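# Two robots load cartons into window seat, close lid

## Task

Move both cartons from the desk into the window seat, then close the seat's lid completely. The lid drops shut by itself whenever nothing props it up, so it must be lowered under control: a free fall beyond a short distance, or a slam, means failure. One or both robots may be used. At the end, release everything and back the robots away. Any robot that tips over or is left leaning means failure.

## Robot and tools

SETUP. There are two identical robots, r1 and r2, each a Hello Robot Stretch 4: an omni-wheel base, a lift that rides up a mast, one arm that telescopes forward, a three-joint wrist and a two-finger gripper. Each is about 1.6 m tall, and the rim of its base lies within 0.23 m of its base origin. Cameras per robot: <name>_head_camera, <name>_head_left_camera, <name>_head_right_camera and <name>_wrist_camera (for example r1_head_camera, r2_wrist_camera). Loose objects can occasionally get a brief shove from outside.

FRAMES. Each robot uses its own base frame: origin on the floor below the base centre, x ahead, y to the left, z up. hand_pose is a fixed point between the open fingertips, given in that frame; with all wrist joints at zero its axes line up with the base axes, and the printed value can be somewhat off. The odometry frame is the base frame as it was when the scene began. The two robots never share a frame, so their positions relative to each other can only be judged from images, lidar_m and wrist_depth_mm. Camera calibration data (K, distortion, T_world_to_cam, pos_world) map each robot's own base frame into its cameras and carry small errors, larger for the wrist camera on a long arm.

execute_actions. Argument "actions" is a list holding exactly one action or nothing (empty just reports state and images). The action is an object keyed by "r1" and/or "r2". Under a robot you may put "base", "joints", or both, optionally with "pace" and "contact_limits"; or instead only {"end_of_arm": "enable_torque"}, which re-powers wrist or gripper motors that shut off, holding them where they are. Everything in one action starts at the same moment and may finish at different times. Optional "cameras": list of camera names or "all"; omitted or null gives all, [] gives none; an unknown name rejects the call.
- base: exactly one relative move from the robot's current spot. translate_m: straight drive in metres, positive forward, -2 to 2. strafe_m: sideways in metres, positive to the left, -2 to 2. rotate_rad: spin in place in radians, positive counter-clockwise seen from above, -3.2 to 3.2. A base move is measured from where the base last reported itself.
- joints: absolute targets by name (done-tolerance in brackets). lift_m 0 to 1.2 m (0.004); arm_m extension 0 to 0.55 m (0.004); wrist_yaw_rad -1.134 to 4.276 (0.02), 0 pointing ahead, positive toward the left, 3.14 tucked back, above 3.4 the arm may obstruct; wrist_pitch_rad -1.117 to 4.259 (0.05), 0 level, 1.57 pointing down; wrist_roll_rad -1.117 to 4.259 (0.02), 0 puts fingers level, positive turns clockwise viewed from behind; gripper_m fingertip gap -0.038 to 0.141 m (0.004), negative means fingers squeeze each other. Out-of-range joint targets are clipped and flagged; any other bad value or unknown key rejects the whole call and nothing moves.
- pace: "slow", "default", "fast" or "max" (base up to 0.1/0.3/0.4/0.6 m/s and 1/2/3/4 rad/s). With lift_m above 0.2 base speed is reduced, down to 0.3 m/s and 1 rad/s at 1.2.
- contact_limits: {"arm_m": value} from 0 (softest) to 0.75 (firmest), default 0.5; the arm halts with contact_stop when it pushes past it.
A robot, base or joint left out of an action may keep driving toward its previous target without the status showing it. Each action lasts at most 15 s. If a result reports a stop, later motion calls in the same reply are skipped. Example: {"r1": {"base": {"translate_m": 0.3}, "joints": {"gripper_m": 0.05}, "pace": "fast"}}. To unfold the wrist at scene start, send lift_m 0.4 with wrist_yaw_rad 0 together.

wait: "seconds" 0 to 10; commands nothing new and returns state and images.
zoom_image: "camera" plus "region" [x0, y0, x1, y1] in pixels of that camera's latest full image, origin top-left, at most 504 by 504.
finished_scene: "scene" number (1 or 2); ends the scene permanently and reports success; the goal must still hold.

RESULT LINES. base_status and joint_status describe how the last accepted action's motions ended: "done" (for the base, wheels turned the full amount even if slipping), "off_target" (stopped short, may still push), "contact_stop_at_<key>" (blocked; that part goes slack, so a lift can sag under load and a base can drift), "limit_stop_at_<name>", "time_out", "torque_fault" (wrist/gripper motor overloaded and went limp; fix with enable_torque). After these the old target is dropped. "limit_stop_at_tilt" means a lean beyond 6 degrees: lift, arm and wheels go slack until upright. "limit_stop_at_own_body" means self-collision was prevented; move away from the body. on_its_own lists what moved uncommanded; "held at" is the held target, not the position. base_odometry counts wheel turns only; if turned_by_wheels and turned_by_imu disagree by over about 0.1 rad, something was hit or wheels slipped. base_tilt is in degrees, forward and right positive, with a fixed bias up to about 1.5. motor_effort is percent of maximum, positive toward larger joint values, peak in brackets (noisy); for wheel_0, wheel_1, wheel_2 positive turns the base right. lidar_m: 12 distances in metres, 30-degree sectors starting straight ahead and going counter-clockwise (4th left, 7th behind, 10th right); "-" is nothing seen or closer than 0.25 m; it misses glass, thin legs and much behind. wrist_depth_mm: 7x7 grid of depths from top-left, 100 to 2000 mm.

GRIPPING. Command a gap below the object's width; lower squeezes harder and pulls it inward. Reading and "done" do not prove a grasp; a firm grip shows as a gripper_m effort change. Stuck fingertips on a surface: raise the lift.

AVOID. Robots pressing on each other (fails the run; once bases touch, even millimetres more is too much); hard hits. Carrying over 1 kg with arm_m above 0.2 while driving or turning, especially fast, or strong pushes with a high gripper: tipping risk. Holding over about 2 kg in a level gripper faults the wrist. Travel of the two robots can differ by about 3 cm per metre, so sharing a load is risky. Let the lid down slowly, never drop or slam it; avoid dropping cartons. Faster robot motion is better.

Each tool is called after "Request:" as a command line: name --argument value for each argument, lists and objects as JSON in quotes; but a table of rows of numbers goes row by row, as --pt "numbers of a row", without its own name.

## Session

I'll start by looking at the current state of the scene.

Request:
execute_actions --actions '[]'

Scene clock: 0.00 s.
r1.base_odometry: x=+0.000 y=+0.000 heading=+0.000 (m, m, rad; r1's odometry frame)
r1.turned_by_wheels: +0.000 (rad since the last result)
r1.turned_by_imu: +0.000 (rad since the last result)
r1.base_tilt: forward=+0.3 right=-0.7 (deg)
r1.lidar_m: 1.57 1.21 1.18 1.29 1.77 1.73 1.43 1.61 2.10 1.91 1.63 1.94
r1.base_status: not commanded
r1.joint_positions: lift_m=+0.244 arm_m=-0.001 wrist_yaw_rad=+3.091 wrist_pitch_rad=-0.013 wrist_roll_rad=+0.004 gripper_m=+0.057
r1.joint_status: not commanded
r1.motor_effort: lift_m=+19 arm_m=+0 wrist_yaw_rad=+1 wrist_pitch_rad=-8 wrist_roll_rad=+1 gripper_m=-3 wheel_0=+0 wheel_1=+0 wheel_2=+0 (%)
r1.hand_pose: x=-0.1136 y=+0.1020 z=+0.4261 quat_wxyz=(+0.025, +0.006, +0.002, +1.000) (m; r1's base frame)
r1.wrist_depth_mm: - 146 - - 1921 1661 1464 / - 145 - - 1921 1618 1464 / - 123 174 - 1863 1618 1464 / 104 137 213 - 1863 1618 1430 / 142 - - - 1921 1618 1464 / 1708 1808 1537 1756 216 1576 1464 / 1160 1160 1025 1060 1060 1042 1160
r2.base_odometry: x=+0.000 y=+0.000 heading=+0.000 (m, m, rad; r2's odometry frame)
r2.turned_by_wheels: +0.000 (rad since the last result)
r2.turned_by_imu: +0.000 (rad since the last result)
r2.base_tilt: forward=+1.2 right=+0.7 (deg)
r2.lidar_m: 1.52 1.65 1.35 1.36 2.23 2.10 1.47 1.32 1.34 1.38 1.24 1.25
r2.base_status: not commanded
r2.joint_positions: lift_m=+0.130 arm_m=-0.002 wrist_yaw_rad=+3.180 wrist_pitch_rad=+0.022 wrist_roll_rad=-0.003 gripper_m=+0.057
r2.joint_status: not commanded
r2.motor_effort: lift_m=+17 arm_m=+0 wrist_yaw_rad=+1 wrist_pitch_rad=-4 wrist_roll_rad=-2 gripper_m=-2 wheel_0=+0 wheel_1=+0 wheel_2=+0 (%)
r2.hand_pose: x=-0.1231 y=+0.0762 z=+0.3016 quat_wxyz=(-0.019, -0.011, -0.002, +1.000) (m; r2's base frame)
r2.wrist_depth_mm: - 136 137 - - - - / - - 136 - - - - / - 111 138 - - - - / 140 138 190 - - - - / 215 1921 - - - - 1756 / 216 1060 216 1098 200 1182 1182 / 217 279 759 109 768 723 768
pictures: r1_head_camera, r1_head_left_camera, r1_head_right_camera, r1_wrist_camera, r2_head_camera, r2_head_left_camera, r2_head_right_camera, r2_wrist_camera
Images, in order (width x height): r1_head_camera 420x560, r1_head_left_camera 420x672, r1_head_right_camera 420x672, r1_wrist_camera 616x392, r2_head_camera 420x560, r2_head_left_camera 420x672, r2_head_right_camera 420x672, r2_wrist_camera 616x392.

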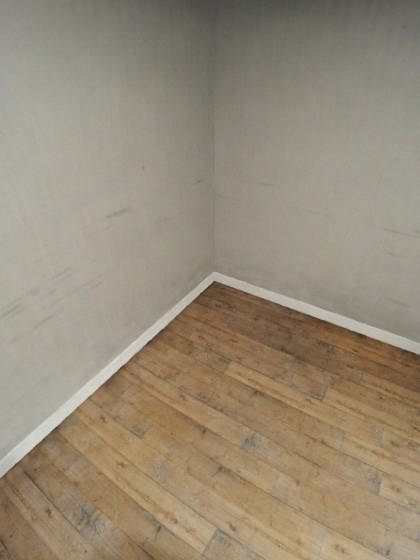

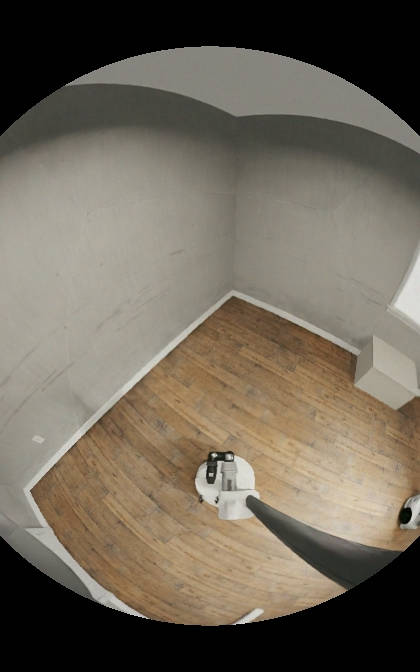

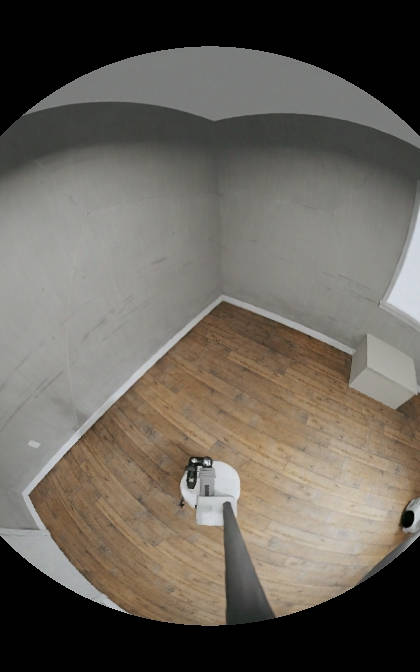

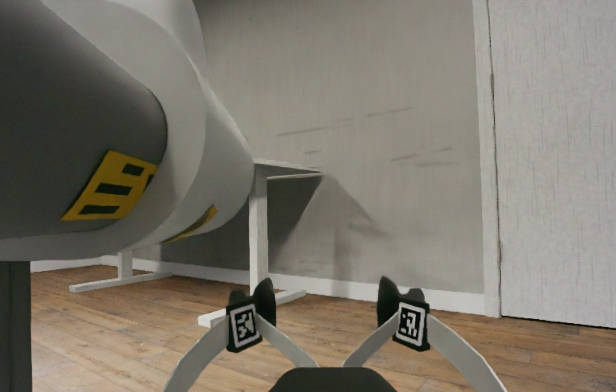

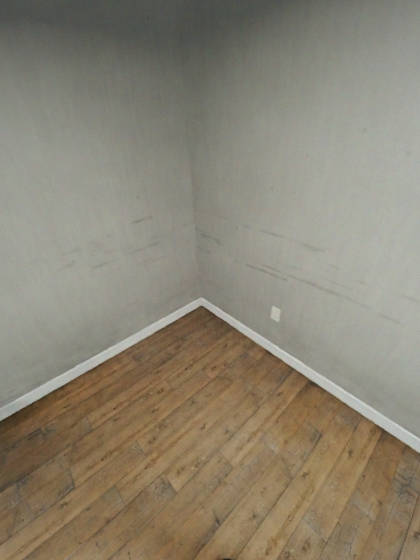

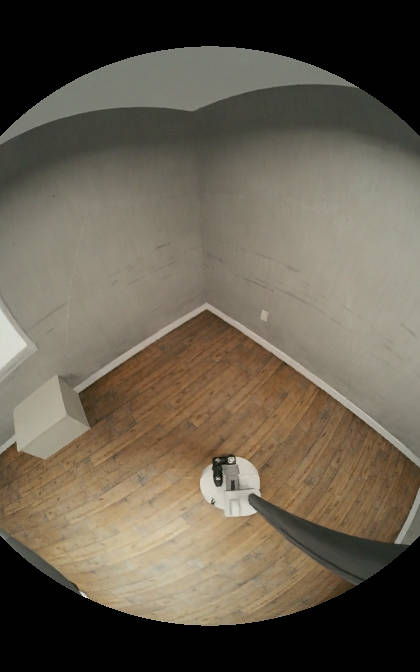

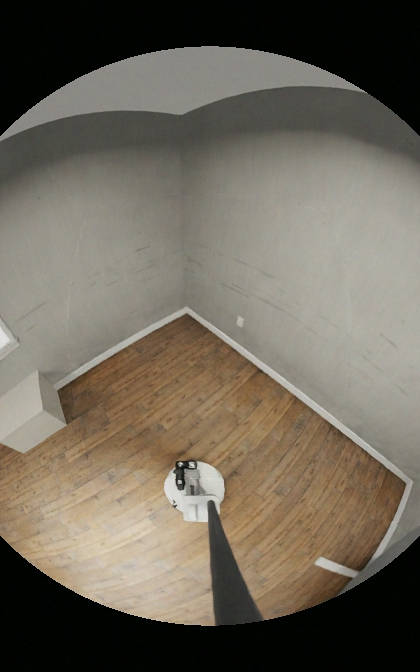

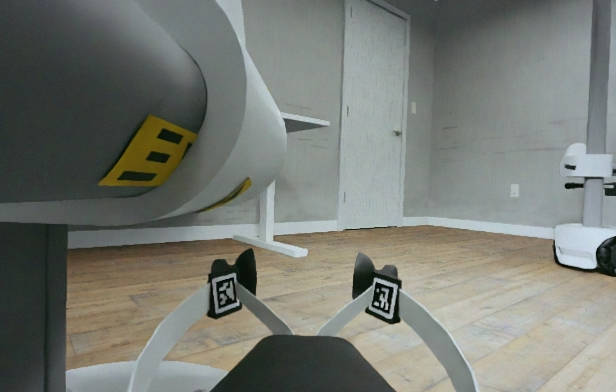

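Request:
zoom_image --camera "r2_head_left_camera" --region '[0, 280, 200, 520]'

Request:
zoom_image --camera "r1_head_right_camera" --region '[260, 240, 420, 560]'

Region (0, 280, 200, 520) of r2_head_left_camera's 420x672 image, scaled by 2.100, with more detail than that image has.

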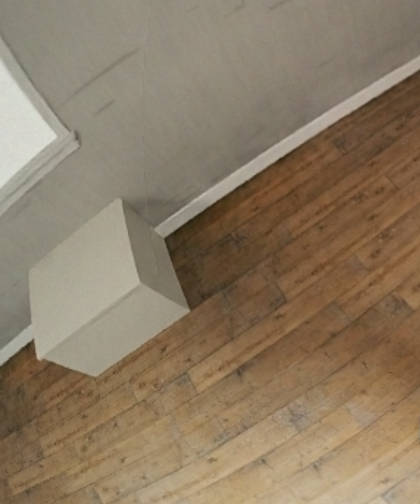

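Region (260, 240, 420, 560) of r1_head_right_camera's 420x672 image, scaled by 1.575, with more detail than that image has.

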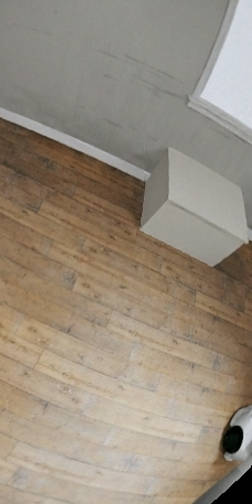

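Request:
execute_actions --actions '[{"r1": {"base": {"rotate_rad": -0.61}, "joints": {"lift_m": 0.4, "wrist_yaw_rad": 0}, "pace": "fast"}, "r2": {"base": {"rotate_rad": -2.43}, "joints": {"lift_m": 0.6, "wrist_yaw_rad": 0}, "pace": "fast"}}]'

Scene clock: 7.00 s.
r1.base_odometry: x=+0.000 y=+0.000 heading=-0.610 (m, m, rad; r1's odometry frame)
r1.turned_by_wheels: -0.610 (rad since the last result)
r1.turned_by_imu: -0.611 (rad since the last result)
r1.base_tilt: forward=+0.3 right=-0.7 (deg)
r1.lidar_m: 1.94 1.69 1.23 1.19 1.26 1.75 1.74 1.41 1.47 2.08 2.06 1.62
r1.base_status: done
r1.joint_positions: lift_m=+0.400 arm_m=-0.001 wrist_yaw_rad=+0.000 wrist_pitch_rad=-0.013 wrist_roll_rad=+0.004 gripper_m=+0.057
r1.joint_status: all done
r1.motor_effort: lift_m=+22(24) arm_m=+0(0) wrist_yaw_rad=-1(6) wrist_pitch_rad=-8(9) wrist_roll_rad=+1(1) gripper_m=-2(1) wheel_0=+0(7) wheel_1=+0(7) wheel_2=+0(9) (%)
r1.hand_pose: x=+0.4585 y=-0.0873 z=+0.5817 quat_wxyz=(+1.000, +0.002, -0.006, +0.000) (m; r1's base frame)
r1.wrist_depth_mm: 1756 1808 1708 1756 1708 1661 1708 / 1756 1808 1808 1756 1708 1708 1661 / 1756 1808 1756 1756 1661 1661 1618 / 1756 1808 1708 1756 1708 1661 1708 / 1708 1756 1708 1708 1708 1661 1661 / 1661 1708 1708 1661 216 1576 1182 / 1499 1537 1308 1397 1336 1281 1182
r2.base_odometry: x=+0.000 y=+0.000 heading=-2.430 (m, m, rad; r2's odometry frame)
r2.turned_by_wheels: -2.430 (rad since the last result)
r2.turned_by_imu: -2.470 (rad since the last result)
r2.base_tilt: forward=+1.1 right=+0.6 (deg)
r2.lidar_m: 1.31 1.80 1.30 1.23 1.30 1.72 1.63 1.35 1.59 2.11 3.00 1.36
r2.base_status: done
r2.joint_positions: lift_m=+0.600 arm_m=-0.002 wrist_yaw_rad=+0.000 wrist_pitch_rad=+0.022 wrist_roll_rad=-0.003 gripper_m=+0.057
r2.joint_status: all done
r2.motor_effort: lift_m=+22(24) arm_m=+0(0) wrist_yaw_rad=+0(5) wrist_pitch_rad=-5(5) wrist_roll_rad=-2(2) gripper_m=-4(3) wheel_0=+0(8) wheel_1=+0(12) wheel_2=+0(7) (%)
r2.hand_pose: x=+0.4570 y=-0.0873 z=+0.7717 quat_wxyz=(+1.000, -0.001, +0.011, +0.000) (m; r2's base frame)
r2.wrist_depth_mm: 1808 1863 1863 1921 1921 1921 1863 / 1808 1921 1863 1983 1921 1863 1983 / 1983 1863 1863 1863 1863 1921 1983 / 1863 1983 1921 1808 1983 1983 1983 / 1921 1863 1921 1983 1921 1983 1983 / 1921 - 216 1921 200 1983 1983 / 1661 1537 1708 109 1708 1661 1661
pictures: r1_head_camera, r1_head_left_camera, r1_head_right_camera, r1_wrist_camera, r2_head_camera, r2_head_left_camera, r2_head_right_camera, r2_wrist_camera
camera_calibration (this result's frames):
r1_wrist_camera: T_world_to_cam=[[0.0356132, -0.999064, -0.0245669, -0.0787392], [0.0480259, 0.026265, -0.998501, 0.627001], [0.998211, 0.03438, 0.0489163, -0.259505], [0, 0, 0, 1]] pos_world=[0.231733, -0.0862118, 0.636821]
r2_wrist_camera: T_world_to_cam=[[-0.0243591, -0.999665, 0.00879247, -0.0809481], [-0.0439813, -0.00771495, -0.999003, 0.84195], [0.998735, -0.0247215, -0.0437786, -0.193853], [0, 0, 0, 1]] pos_world=[0.228666, -0.0792177, 0.833335]
Images, in order (width x height): r1_head_camera 420x560, r1_head_left_camera 420x672, r1_head_right_camera 420x672, r1_wrist_camera 616x392, r2_head_camera 420x560, r2_head_left_camera 420x672, r2_head_right_camera 420x672, r2_wrist_camera 616x392.

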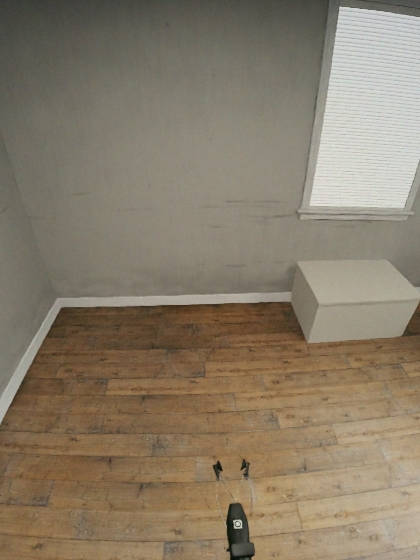

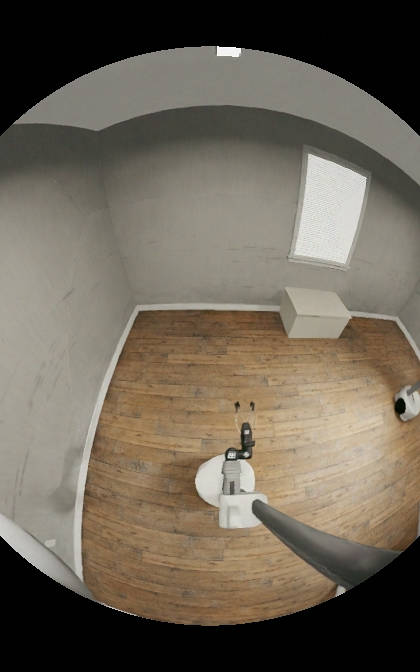

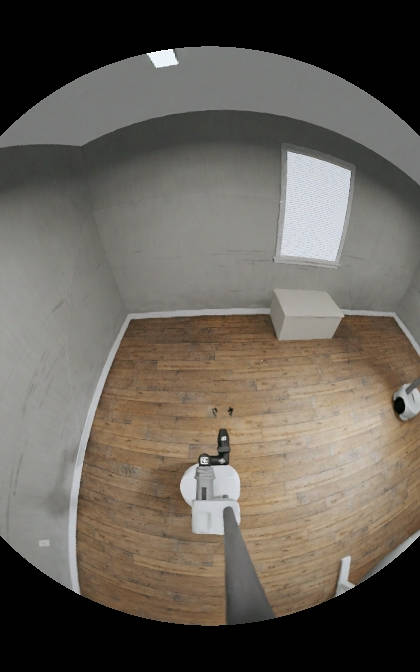

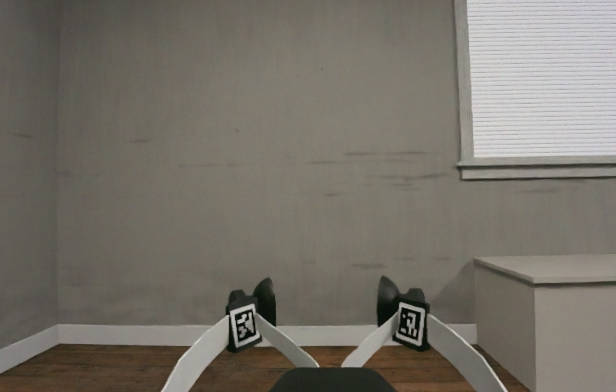

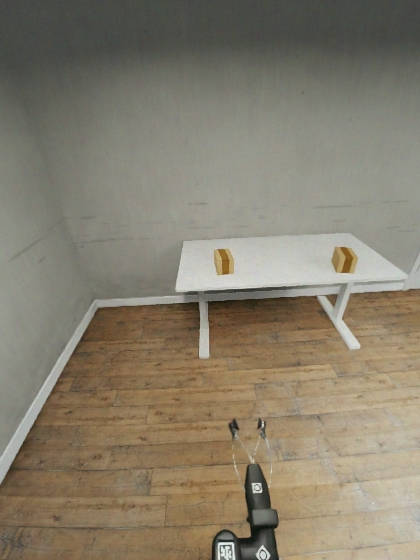

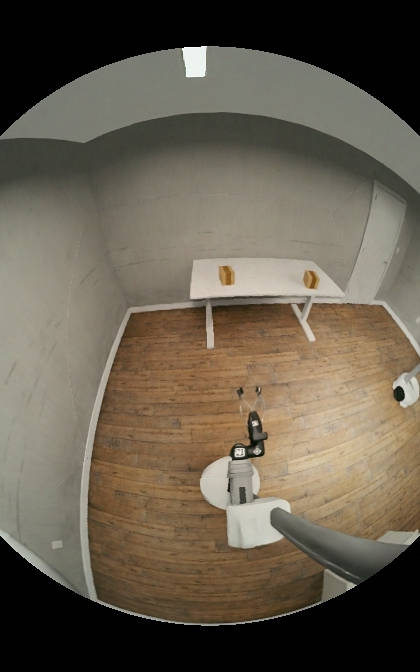

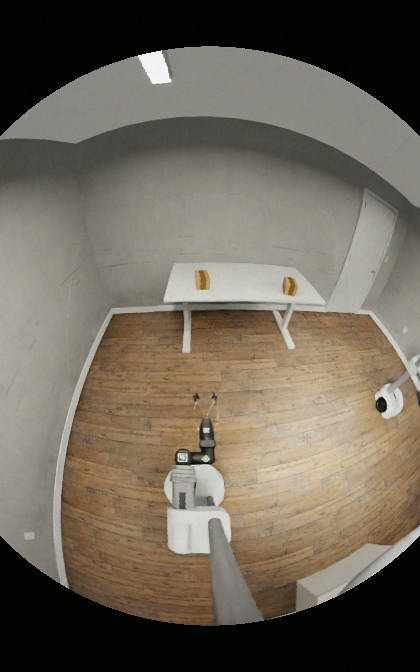

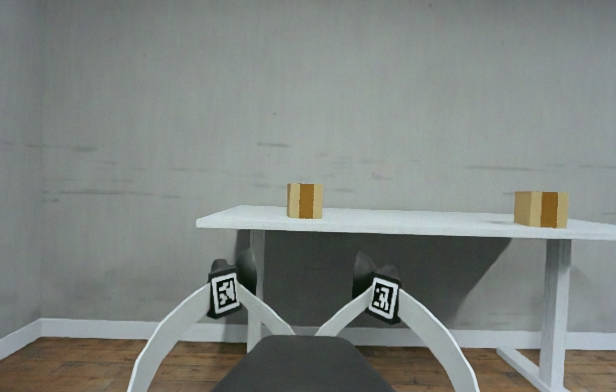

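Request:
zoom_image --camera "r2_head_camera" --region '[160, 210, 420, 370]'

Request:
zoom_image --camera "r2_wrist_camera" --region '[180, 150, 616, 280]'

Request:
zoom_image --camera "r1_head_camera" --region '[270, 190, 420, 360]'

Request:
zoom_image --camera "r1_wrist_camera" --region '[440, 220, 616, 392]'

Region (160, 210, 420, 370) of r2_head_camera's 420x560 image, scaled by 1.938, with more detail than that image has; it fills the top 310 rows of this view, and the rest is white.

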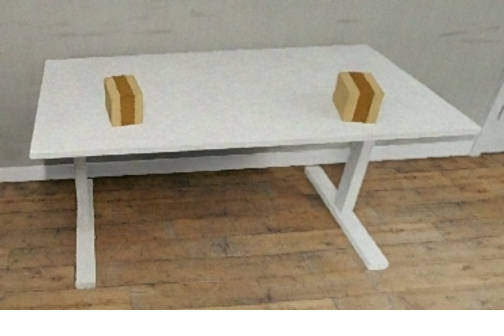

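Region (180, 150, 616, 280) of r2_wrist_camera's 616x392 image, scaled by 1.156; it fills the top 150 rows of this view, and the rest is white.

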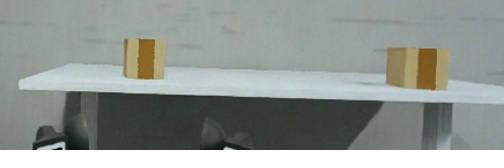

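Region (270, 190, 420, 360) of r1_head_camera's 420x560 image, scaled by 2.965, with more detail than that image has; it fills the left 445 columns of this view, and the rest is white.

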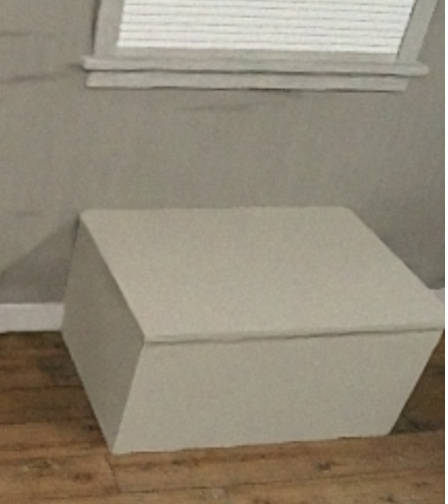

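Region (440, 220, 616, 392) of r1_wrist_camera's 616x392 image, scaled by 2.864; it fills the top 493 rows of this view, and the rest is white.

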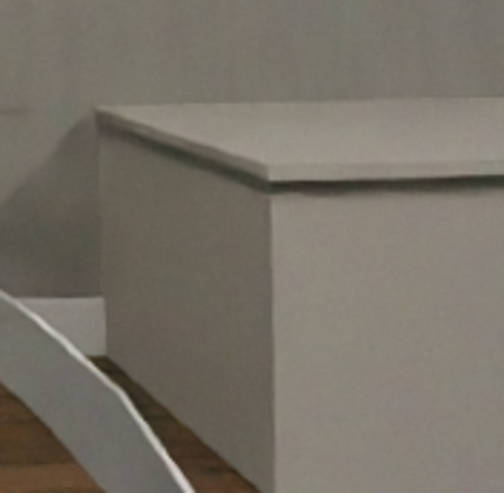

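Request:
execute_actions --actions '[{"r1": {"base": {"translate_m": 0.95}, "joints": {"lift_m": 0.25, "gripper_m": 0.0}, "pace": "fast"}, "r2": {"base": {"translate_m": 0.82}, "joints": {"gripper_m": 0.141, "wrist_pitch_rad": 0.0}, "pace": "fast"}}]'

Scene clock: 21.03 s.
r1.base_odometry: x=+0.779 y=-0.544 heading=-0.610 (m, m, rad; r1's odometry frame)
r1.turned_by_wheels: +0.000 (rad since the last result)
r1.turned_by_imu: -0.003 (rad since the last result)
r1.base_tilt: forward=+0.2 right=-0.7 (deg)
r1.lidar_m: 1.00 1.05 1.22 1.18 1.24 1.68 2.70 2.22 2.51 3.56 0.92 1.05
r1.base_status: done
r1.joint_positions: lift_m=+0.250 arm_m=-0.001 wrist_yaw_rad=+0.000 wrist_pitch_rad=-0.013 wrist_roll_rad=+0.004 gripper_m=+0.000
r1.joint_status: all done
r1.motor_effort: lift_m=+17(19) arm_m=+0(0) wrist_yaw_rad=+0(0) wrist_pitch_rad=-8(8) wrist_roll_rad=+2(1) gripper_m=-5(6) wheel_0=-2(6) wheel_1=-1(5) wheel_2=+2(13) (%)
r1.hand_pose: x=+0.4585 y=-0.0874 z=+0.4320 quat_wxyz=(+1.000, +0.002, -0.006, +0.000) (m; r1's base frame)
r1.wrist_depth_mm: 831 820 809 798 798 788 788 / 820 809 809 798 798 788 778 / 820 809 809 798 788 788 778 / 820 809 798 798 788 778 768 / 809 809 798 778 778 778 768 / 820 809 798 206 778 768 759 / 809 798 788 182 480 768 759
r2.base_odometry: x=-0.621 y=-0.536 heading=-2.430 (m, m, rad; r2's odometry frame)
r2.turned_by_wheels: +0.000 (rad since the last result)
r2.turned_by_imu: -0.006 (rad since the last result)
r2.base_tilt: forward=+1.2 right=+0.6 (deg)
r2.lidar_m: 0.48 0.51 1.32 1.25 1.31 1.76 2.47 2.11 2.50 3.48 0.72 0.51
r2.base_status: done
r2.joint_positions: lift_m=+0.600 arm_m=-0.002 wrist_yaw_rad=+0.000 wrist_pitch_rad=+0.003 wrist_roll_rad=-0.003 gripper_m=+0.141
r2.joint_status: all done
r2.motor_effort: lift_m=+22(22) arm_m=+0(0) wrist_yaw_rad=-1(1) wrist_pitch_rad=-6(5) wrist_roll_rad=-3(2) gripper_m=+0(2) wheel_0=-1(6) wheel_1=+0(9) wheel_2=+0(10) (%)
r2.hand_pose: x=+0.4570 y=-0.0874 z=+0.7772 quat_wxyz=(+1.000, -0.001, +0.001, +0.000) (m; r2's base frame)
r2.wrist_depth_mm: 1078 1078 1060 1078 1078 1098 1098 / 1060 1078 1060 1078 1098 1098 1098 / 1042 1060 1098 1078 1078 1078 1098 / 1060 1078 1060 413 1060 1118 1118 / 1060 640 654 410 732 768 820 / 330 290 296 357 310 315 387 / 267 268 268 109 272 274 276
pictures: r1_head_camera, r1_head_left_camera, r1_head_right_camera, r1_wrist_camera, r2_head_camera, r2_head_left_camera, r2_head_right_camera, r2_wrist_camera
camera_calibration (this result's frames):
r1_wrist_camera: T_world_to_cam=[[0.0353383, -0.999073, -0.0245666, -0.0823683], [0.0480447, 0.0262519, -0.9985, 0.477601], [0.99822, 0.034105, 0.0489278, -0.252193], [0, 0, 0, 1]] pos_world=[0.231709, -0.0862288, 0.4872]
r2_wrist_camera: T_world_to_cam=[[-0.0249462, -0.999654, 0.00832045, -0.080482], [-0.0250529, -0.00769528, -0.999657, 0.839279], [0.999375, -0.0251461, -0.0248523, -0.208684], [0, 0, 0, 1]] pos_world=[0.227572, -0.0792433, 0.834474]
Images, in order (width x height): r1_head_camera 420x560, r1_head_left_camera 420x672, r1_head_right_camera 420x672, r1_wrist_camera 616x392, r2_head_camera 420x560, r2_head_left_camera 420x672, r2_head_right_camera 420x672, r2_wrist_camera 616x392.

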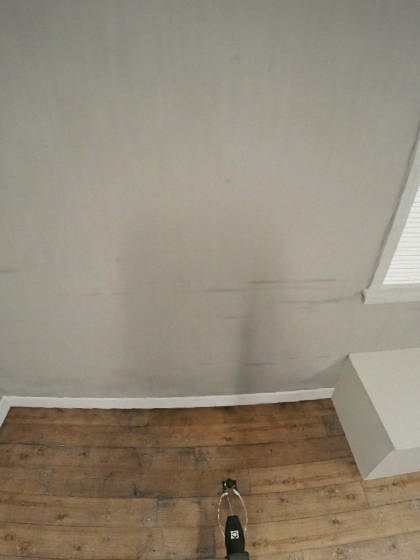

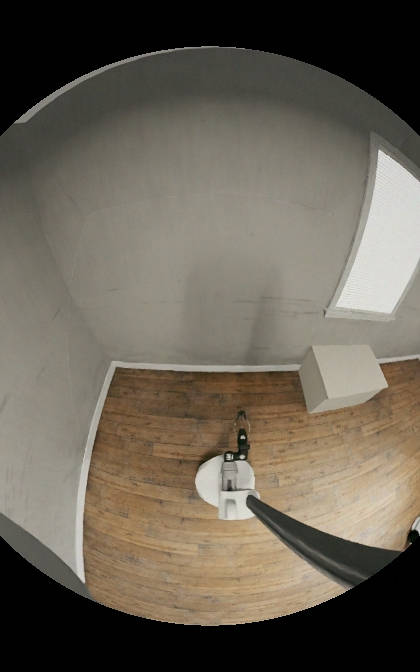

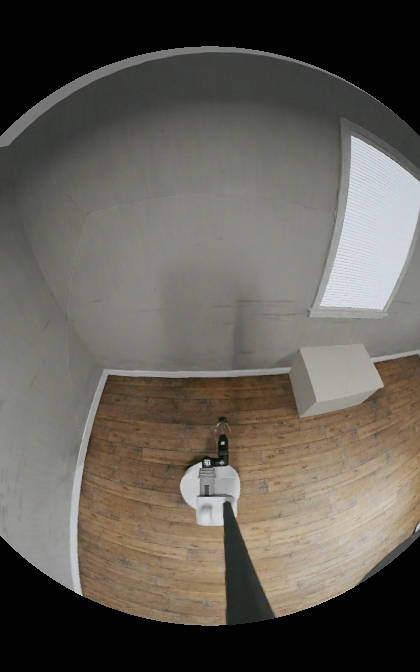

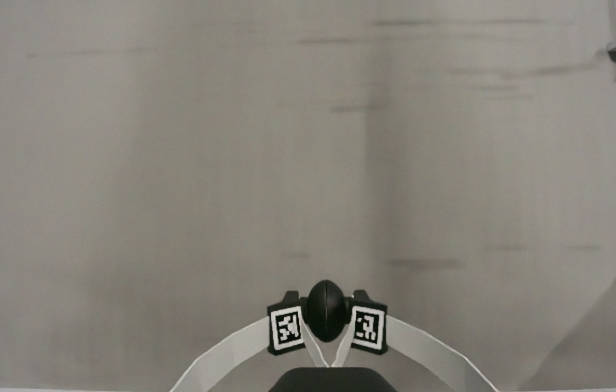

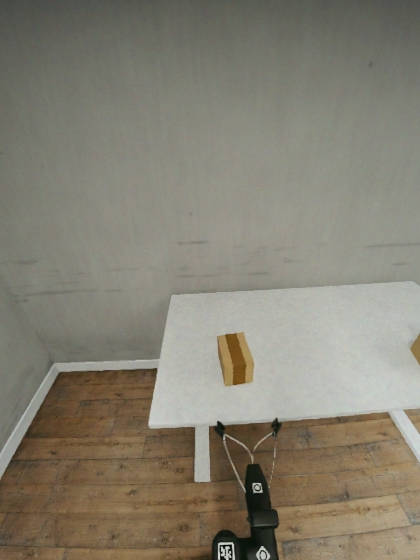

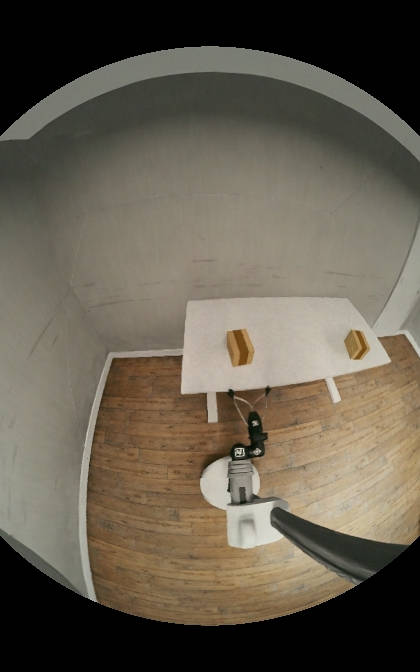

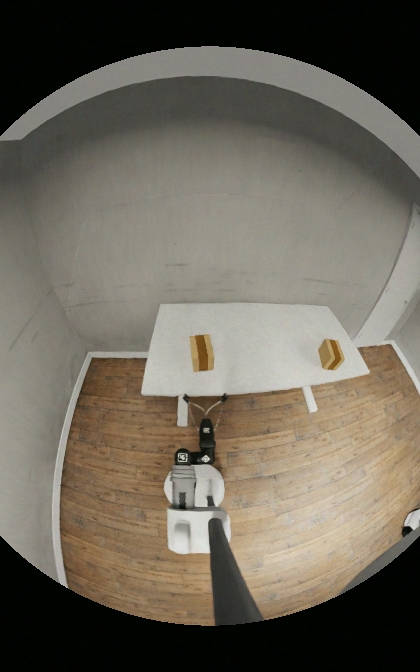

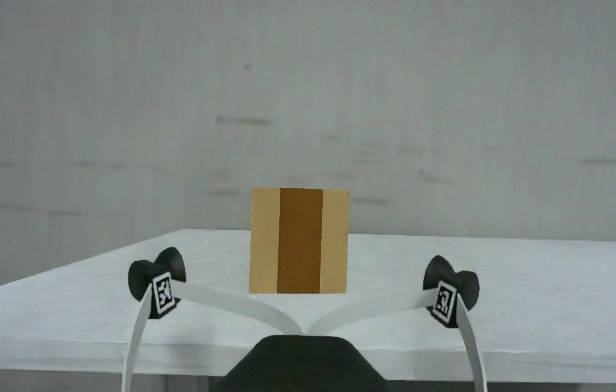

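Request:
zoom_image --camera "r2_head_camera" --region '[180, 310, 320, 470]'

Request:
zoom_image --camera "r1_head_camera" --region '[300, 330, 420, 500]'

Request:
zoom_image --camera "r1_head_right_camera" --region '[270, 320, 400, 440]'

Region (180, 310, 320, 470) of r2_head_camera's 420x560 image, scaled by 3.150, with more detail than that image has; it fills the left 441 columns of this view, and the rest is white.

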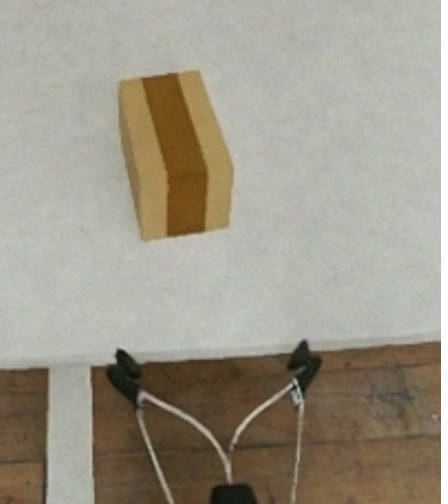

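Region (300, 330, 420, 500) of r1_head_camera's 420x560 image, scaled by 2.965, with more detail than that image has; it fills the left 356 columns of this view, and the rest is white.

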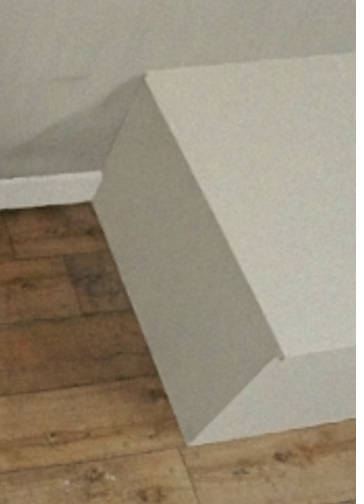

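Region (270, 320, 400, 440) of r1_head_right_camera's 420x672 image, scaled by 3.877, with more detail than that image has; it fills the top 465 rows of this view, and the rest is white.

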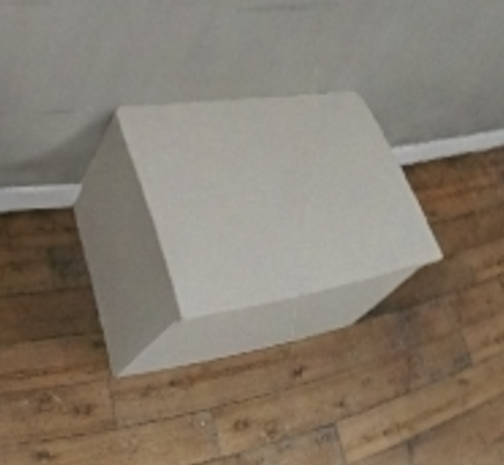

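Request:
execute_actions --actions '[{"r1": {"base": {"strafe_m": -0.67}, "joints": {"lift_m": 0.16, "wrist_yaw_rad": -0.5}, "pace": "fast"}, "r2": {"base": {"strafe_m": -0.02}, "joints": {"wrist_yaw_rad": 0.11, "arm_m": 0.12}}}]' --cameras '["r1_head_camera", "r1_head_right_camera", "r1_wrist_camera", "r2_head_camera", "r2_wrist_camera"]'

Scene clock: 29.27 s.
r1.base_odometry: x=+0.395 y=-1.093 heading=-0.610 (m, m, rad; r1's odometry frame)
r1.turned_by_wheels: +0.000 (rad since the last result)
r1.turned_by_imu: +0.001 (rad since the last result)
r1.base_tilt: forward=+0.2 right=-0.7 (deg)
r1.lidar_m: 0.51 1.04 1.42 1.85 1.92 2.67 2.00 2.00 1.96 2.89 0.72 0.52
r1.base_status: done
r1.joint_positions: lift_m=+0.160 arm_m=-0.001 wrist_yaw_rad=-0.500 wrist_pitch_rad=-0.013 wrist_roll_rad=+0.004 gripper_m=+0.000
r1.joint_status: all done
r1.motor_effort: lift_m=+17(16) arm_m=+0(0) wrist_yaw_rad=+0(4) wrist_pitch_rad=-8(8) wrist_roll_rad=+1(2) gripper_m=-6(3) wheel_0=+0(12) wheel_1=+1(11) wheel_2=+1(3) (%)
r1.hand_pose: x=+0.3813 y=-0.2150 z=+0.3421 quat_wxyz=(+0.969, +0.000, -0.007, -0.247) (m; r1's base frame)
r1.wrist_depth_mm: 699 759 842 931 1060 1255 1464 / 699 759 854 946 1078 1255 1430 / 683 759 842 946 1060 1229 1430 / 691 741 820 917 1008 1160 1366 / 683 585 334 373 421 488 564 / 683 634 332 206 413 480 559 / 676 699 315 182 290 480 564
r2.base_odometry: x=-0.634 y=-0.520 heading=-2.430 (m, m, rad; r2's odometry frame)
r2.turned_by_wheels: +0.000 (rad since the last result)
r2.turned_by_imu: -0.002 (rad since the last result)
r2.base_tilt: forward=+1.1 right=+0.7 (deg)
r2.lidar_m: 0.49 0.51 1.35 1.27 1.30 1.79 2.47 2.06 1.95 3.47 0.72 0.51
r2.base_status: done
r2.joint_positions: lift_m=+0.600 arm_m=+0.118 wrist_yaw_rad=+0.110 wrist_pitch_rad=+0.002 wrist_roll_rad=-0.003 gripper_m=+0.141
r2.joint_status: all done
r2.motor_effort: lift_m=+22(22) arm_m=+8(12) wrist_yaw_rad=+0(8) wrist_pitch_rad=-5(7) wrist_roll_rad=-2(1) gripper_m=+0(0) wheel_0=+1(8) wheel_1=+0(7) wheel_2=+0(1) (%)
r2.hand_pose: x=+0.5857 y=-0.0552 z=+0.7773 quat_wxyz=(+0.998, -0.001, +0.001, +0.055) (m; r2's base frame)
r2.wrist_depth_mm: 1008 991 960 960 931 931 904 / 1025 991 960 960 931 917 878 / 1025 991 976 946 931 904 904 / 1042 991 976 278 917 917 891 / 1025 976 654 277 521 759 798 / 332 289 287 279 278 314 384 / 227 229 244 109 245 246 251
pictures: r1_head_camera, r1_head_right_camera, r1_wrist_camera, r2_head_camera, r2_wrist_camera
camera_calibration (this result's frames):
r1_wrist_camera: T_world_to_cam=[[-0.447842, -0.893775, -0.0245662, -0.00242117], [0.0547496, 0.000011384, -0.9985, 0.38662], [0.892435, -0.448515, 0.0489288, -0.229804], [0, 0, 0, 1]] pos_world=[0.182833, -0.105239, 0.397225]
r2_wrist_camera: T_world_to_cam=[[0.0849593, -0.99635, 0.00831353, -0.109267], [-0.0237826, -0.0103691, -0.999663, 0.841944], [0.996101, 0.084733, -0.0245768, -0.328716], [0, 0, 0, 1]] pos_world=[0.356741, -0.0722848, 0.83449]
Images, in order (width x height): r1_head_camera 420x560, r1_head_right_camera 420x672, r1_wrist_camera 616x392, r2_head_camera 420x560, r2_wrist_camera 616x392.

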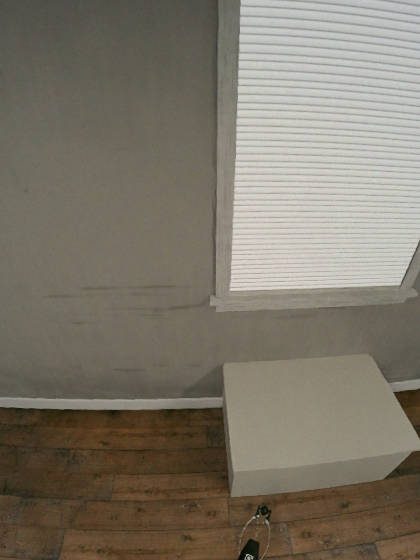

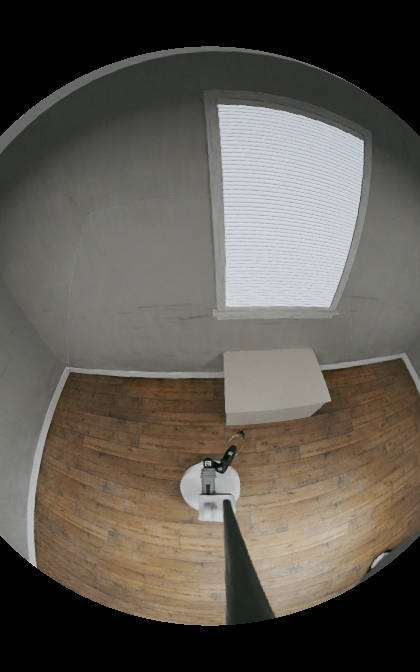

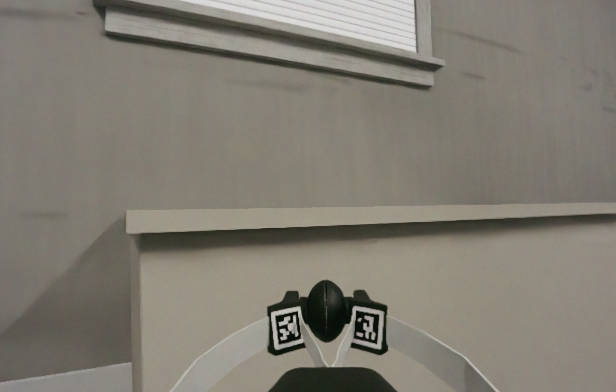

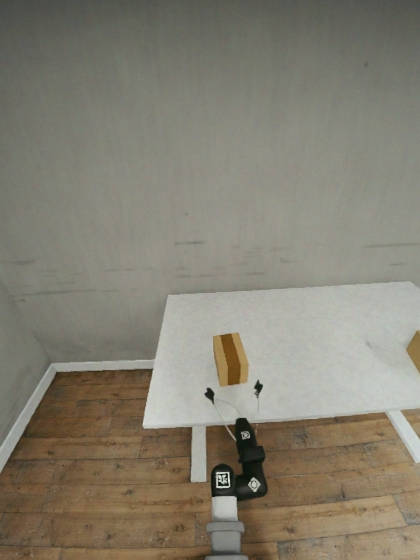

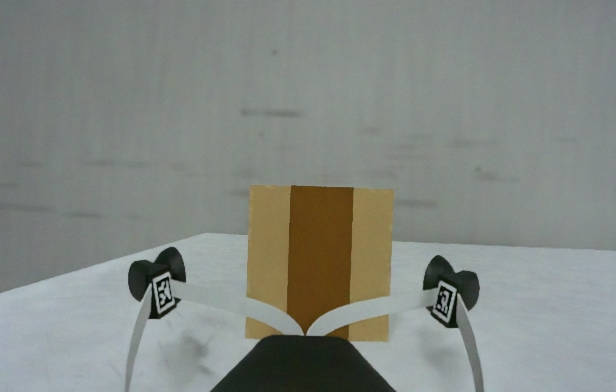

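Request:
zoom_image --camera "r1_wrist_camera" --region '[90, 170, 420, 392]'

Request:
zoom_image --camera "r1_head_camera" --region '[200, 400, 420, 560]'

Region (90, 170, 420, 392) of r1_wrist_camera's 616x392 image, scaled by 1.527; it fills the top 339 rows of this view, and the rest is white.

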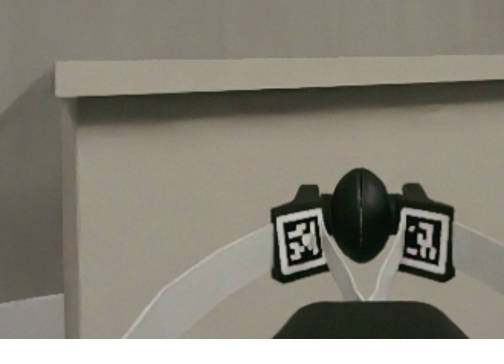

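Region (200, 400, 420, 560) of r1_head_camera's 420x560 image, scaled by 2.291, with more detail than that image has; it fills the top 367 rows of this view, and the rest is white.

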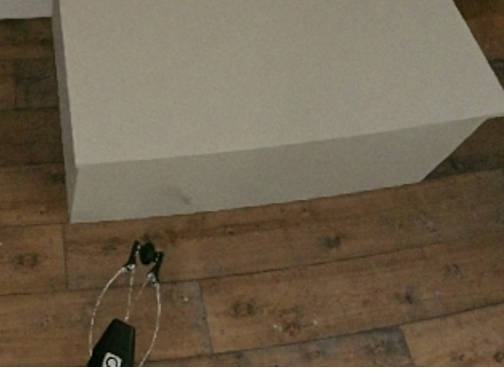

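Request:
zoom_image --camera "r1_head_right_camera" --region '[210, 340, 350, 460]'

Region (210, 340, 350, 460) of r1_head_right_camera's 420x672 image, scaled by 3.600, with more detail than that image has; it fills the top 432 rows of this view, and the rest is white.

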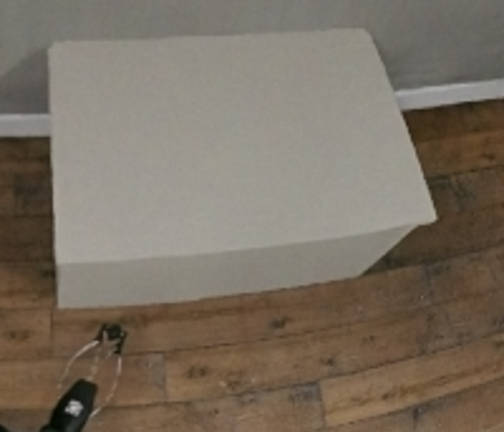

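Request:
execute_actions --actions '[{"r1": {"joints": {"arm_m": 0.135}, "contact_limits": {"arm_m": 0.1}}, "r2": {"joints": {"arm_m": 0.208}}}]' --cameras '["r1_head_camera", "r1_wrist_camera", "r2_head_camera", "r2_wrist_camera"]'

Scene clock: 36.43 s.
r1.base_odometry: x=+0.395 y=-1.093 heading=-0.610 (m, m, rad; r1's odometry frame)
r1.turned_by_wheels: +0.000 (rad since the last result)
r1.turned_by_imu: +0.000 (rad since the last result)
r1.base_tilt: forward=+0.3 right=-0.8 (deg)
r1.lidar_m: 0.52 1.04 1.44 1.84 1.94 2.68 2.01 2.01 1.96 2.89 0.73 0.50
r1.base_status: not commanded
r1.joint_positions: lift_m=+0.160 arm_m=+0.132 wrist_yaw_rad=-0.514 wrist_pitch_rad=-0.013 wrist_roll_rad=+0.004 gripper_m=+0.000
r1.joint_status: arm_m contact_stop (moved +0.133 of +0.136)
r1.on_its_own: arm_m is slack since a contact_stop; wrist_yaw_rad is at rest, and its effort (+41) is outside its rest range (-13 to +13)
r1.motor_effort: lift_m=+17(17) arm_m=+0(11) wrist_yaw_rad=+41(41) wrist_pitch_rad=-8(9) wrist_roll_rad=+1(1) gripper_m=-3(5) wheel_0=+3(3) wheel_1=+2(2) wheel_2=-5(5) (%)
r1.contact_limits: arm_m 0.1
r1.hand_pose: x=+0.5109 y=-0.2180 z=+0.3421 quat_wxyz=(+0.967, +0.000, -0.007, -0.254) (m; r1's base frame)
r1.wrist_depth_mm: 585 640 715 788 891 1060 1281 / 585 640 715 798 917 1078 1281 / 585 640 707 788 904 1060 1229 / 580 621 683 768 866 991 1205 / 574 327 202 227 263 306 355 / 580 340 204 204 246 303 353 / 574 359 164 180 251 285 353
r2.base_odometry: x=-0.634 y=-0.520 heading=-2.430 (m, m, rad; r2's odometry frame)
r2.turned_by_wheels: +0.000 (rad since the last result)
r2.turned_by_imu: -0.002 (rad since the last result)
r2.base_tilt: forward=+1.1 right=+0.5 (deg)
r2.lidar_m: 0.49 0.51 1.32 1.28 1.32 1.77 2.45 2.08 1.94 3.47 0.75 0.53
r2.base_status: not commanded
r2.joint_positions: lift_m=+0.600 arm_m=+0.206 wrist_yaw_rad=+0.110 wrist_pitch_rad=+0.002 wrist_roll_rad=-0.003 gripper_m=+0.141
r2.joint_status: all done
r2.motor_effort: lift_m=+22(22) arm_m=+8(8) wrist_yaw_rad=+0(0) wrist_pitch_rad=-6(6) wrist_roll_rad=-2(1) gripper_m=+0(1) wheel_0=+1(1) wheel_1=+0(0) wheel_2=+0(0) (%)
r2.hand_pose: x=+0.6737 y=-0.0552 z=+0.7773 quat_wxyz=(+0.998, -0.001, +0.001, +0.055) (m; r2's base frame)
r2.wrist_depth_mm: 931 904 866 854 842 820 798 / 904 904 878 854 842 820 809 / 917 904 891 866 866 831 809 / 904 904 188 189 831 831 809 / 917 904 189 190 191 759 798 / 327 287 189 190 191 312 379 / 225 229 190 109 191 244 249
pictures: r1_head_camera, r1_wrist_camera, r2_head_camera, r2_wrist_camera
camera_calibration (this result's frames):
r1_wrist_camera: T_world_to_cam=[[-0.460819, -0.887154, -0.0245651, 0.0609568], [0.0547841, -0.000808612, -0.998498, 0.379341], [0.885802, -0.461473, 0.0489746, -0.346278], [0, 0, 0, 1]] pos_world=[0.314042, -0.105413, 0.397227]
r2_wrist_camera: T_world_to_cam=[[0.0849357, -0.996352, 0.00831269, -0.116734], [-0.0237531, -0.0103652, -0.999664, 0.844026], [0.996103, 0.0847097, -0.0245468, -0.416396], [0, 0, 0, 1]] pos_world=[0.444737, -0.0722866, 0.834492]
Images, in order (width x height): r1_head_camera 420x560, r1_wrist_camera 616x392, r2_head_camera 420x560, r2_wrist_camera 616x392.

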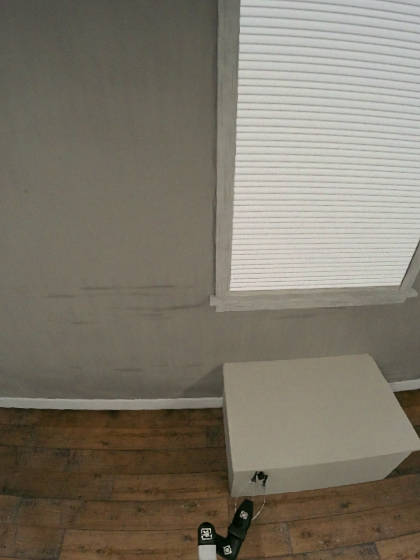

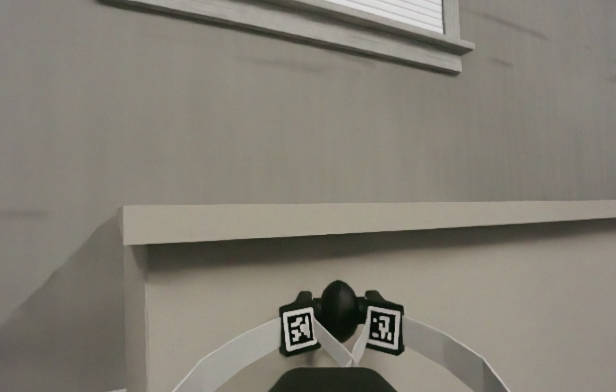

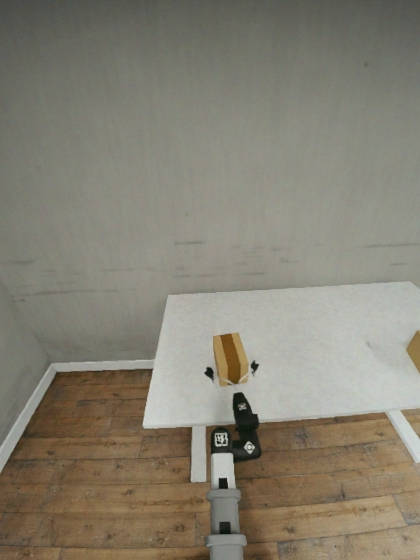

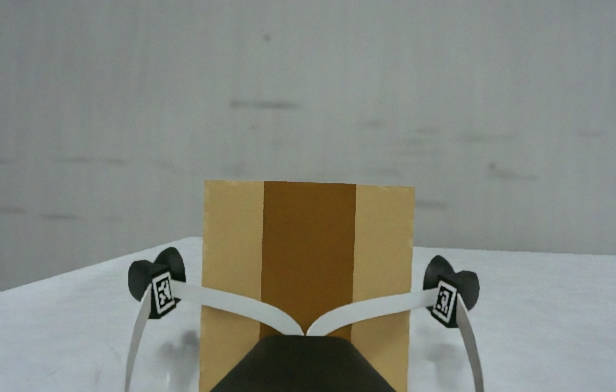

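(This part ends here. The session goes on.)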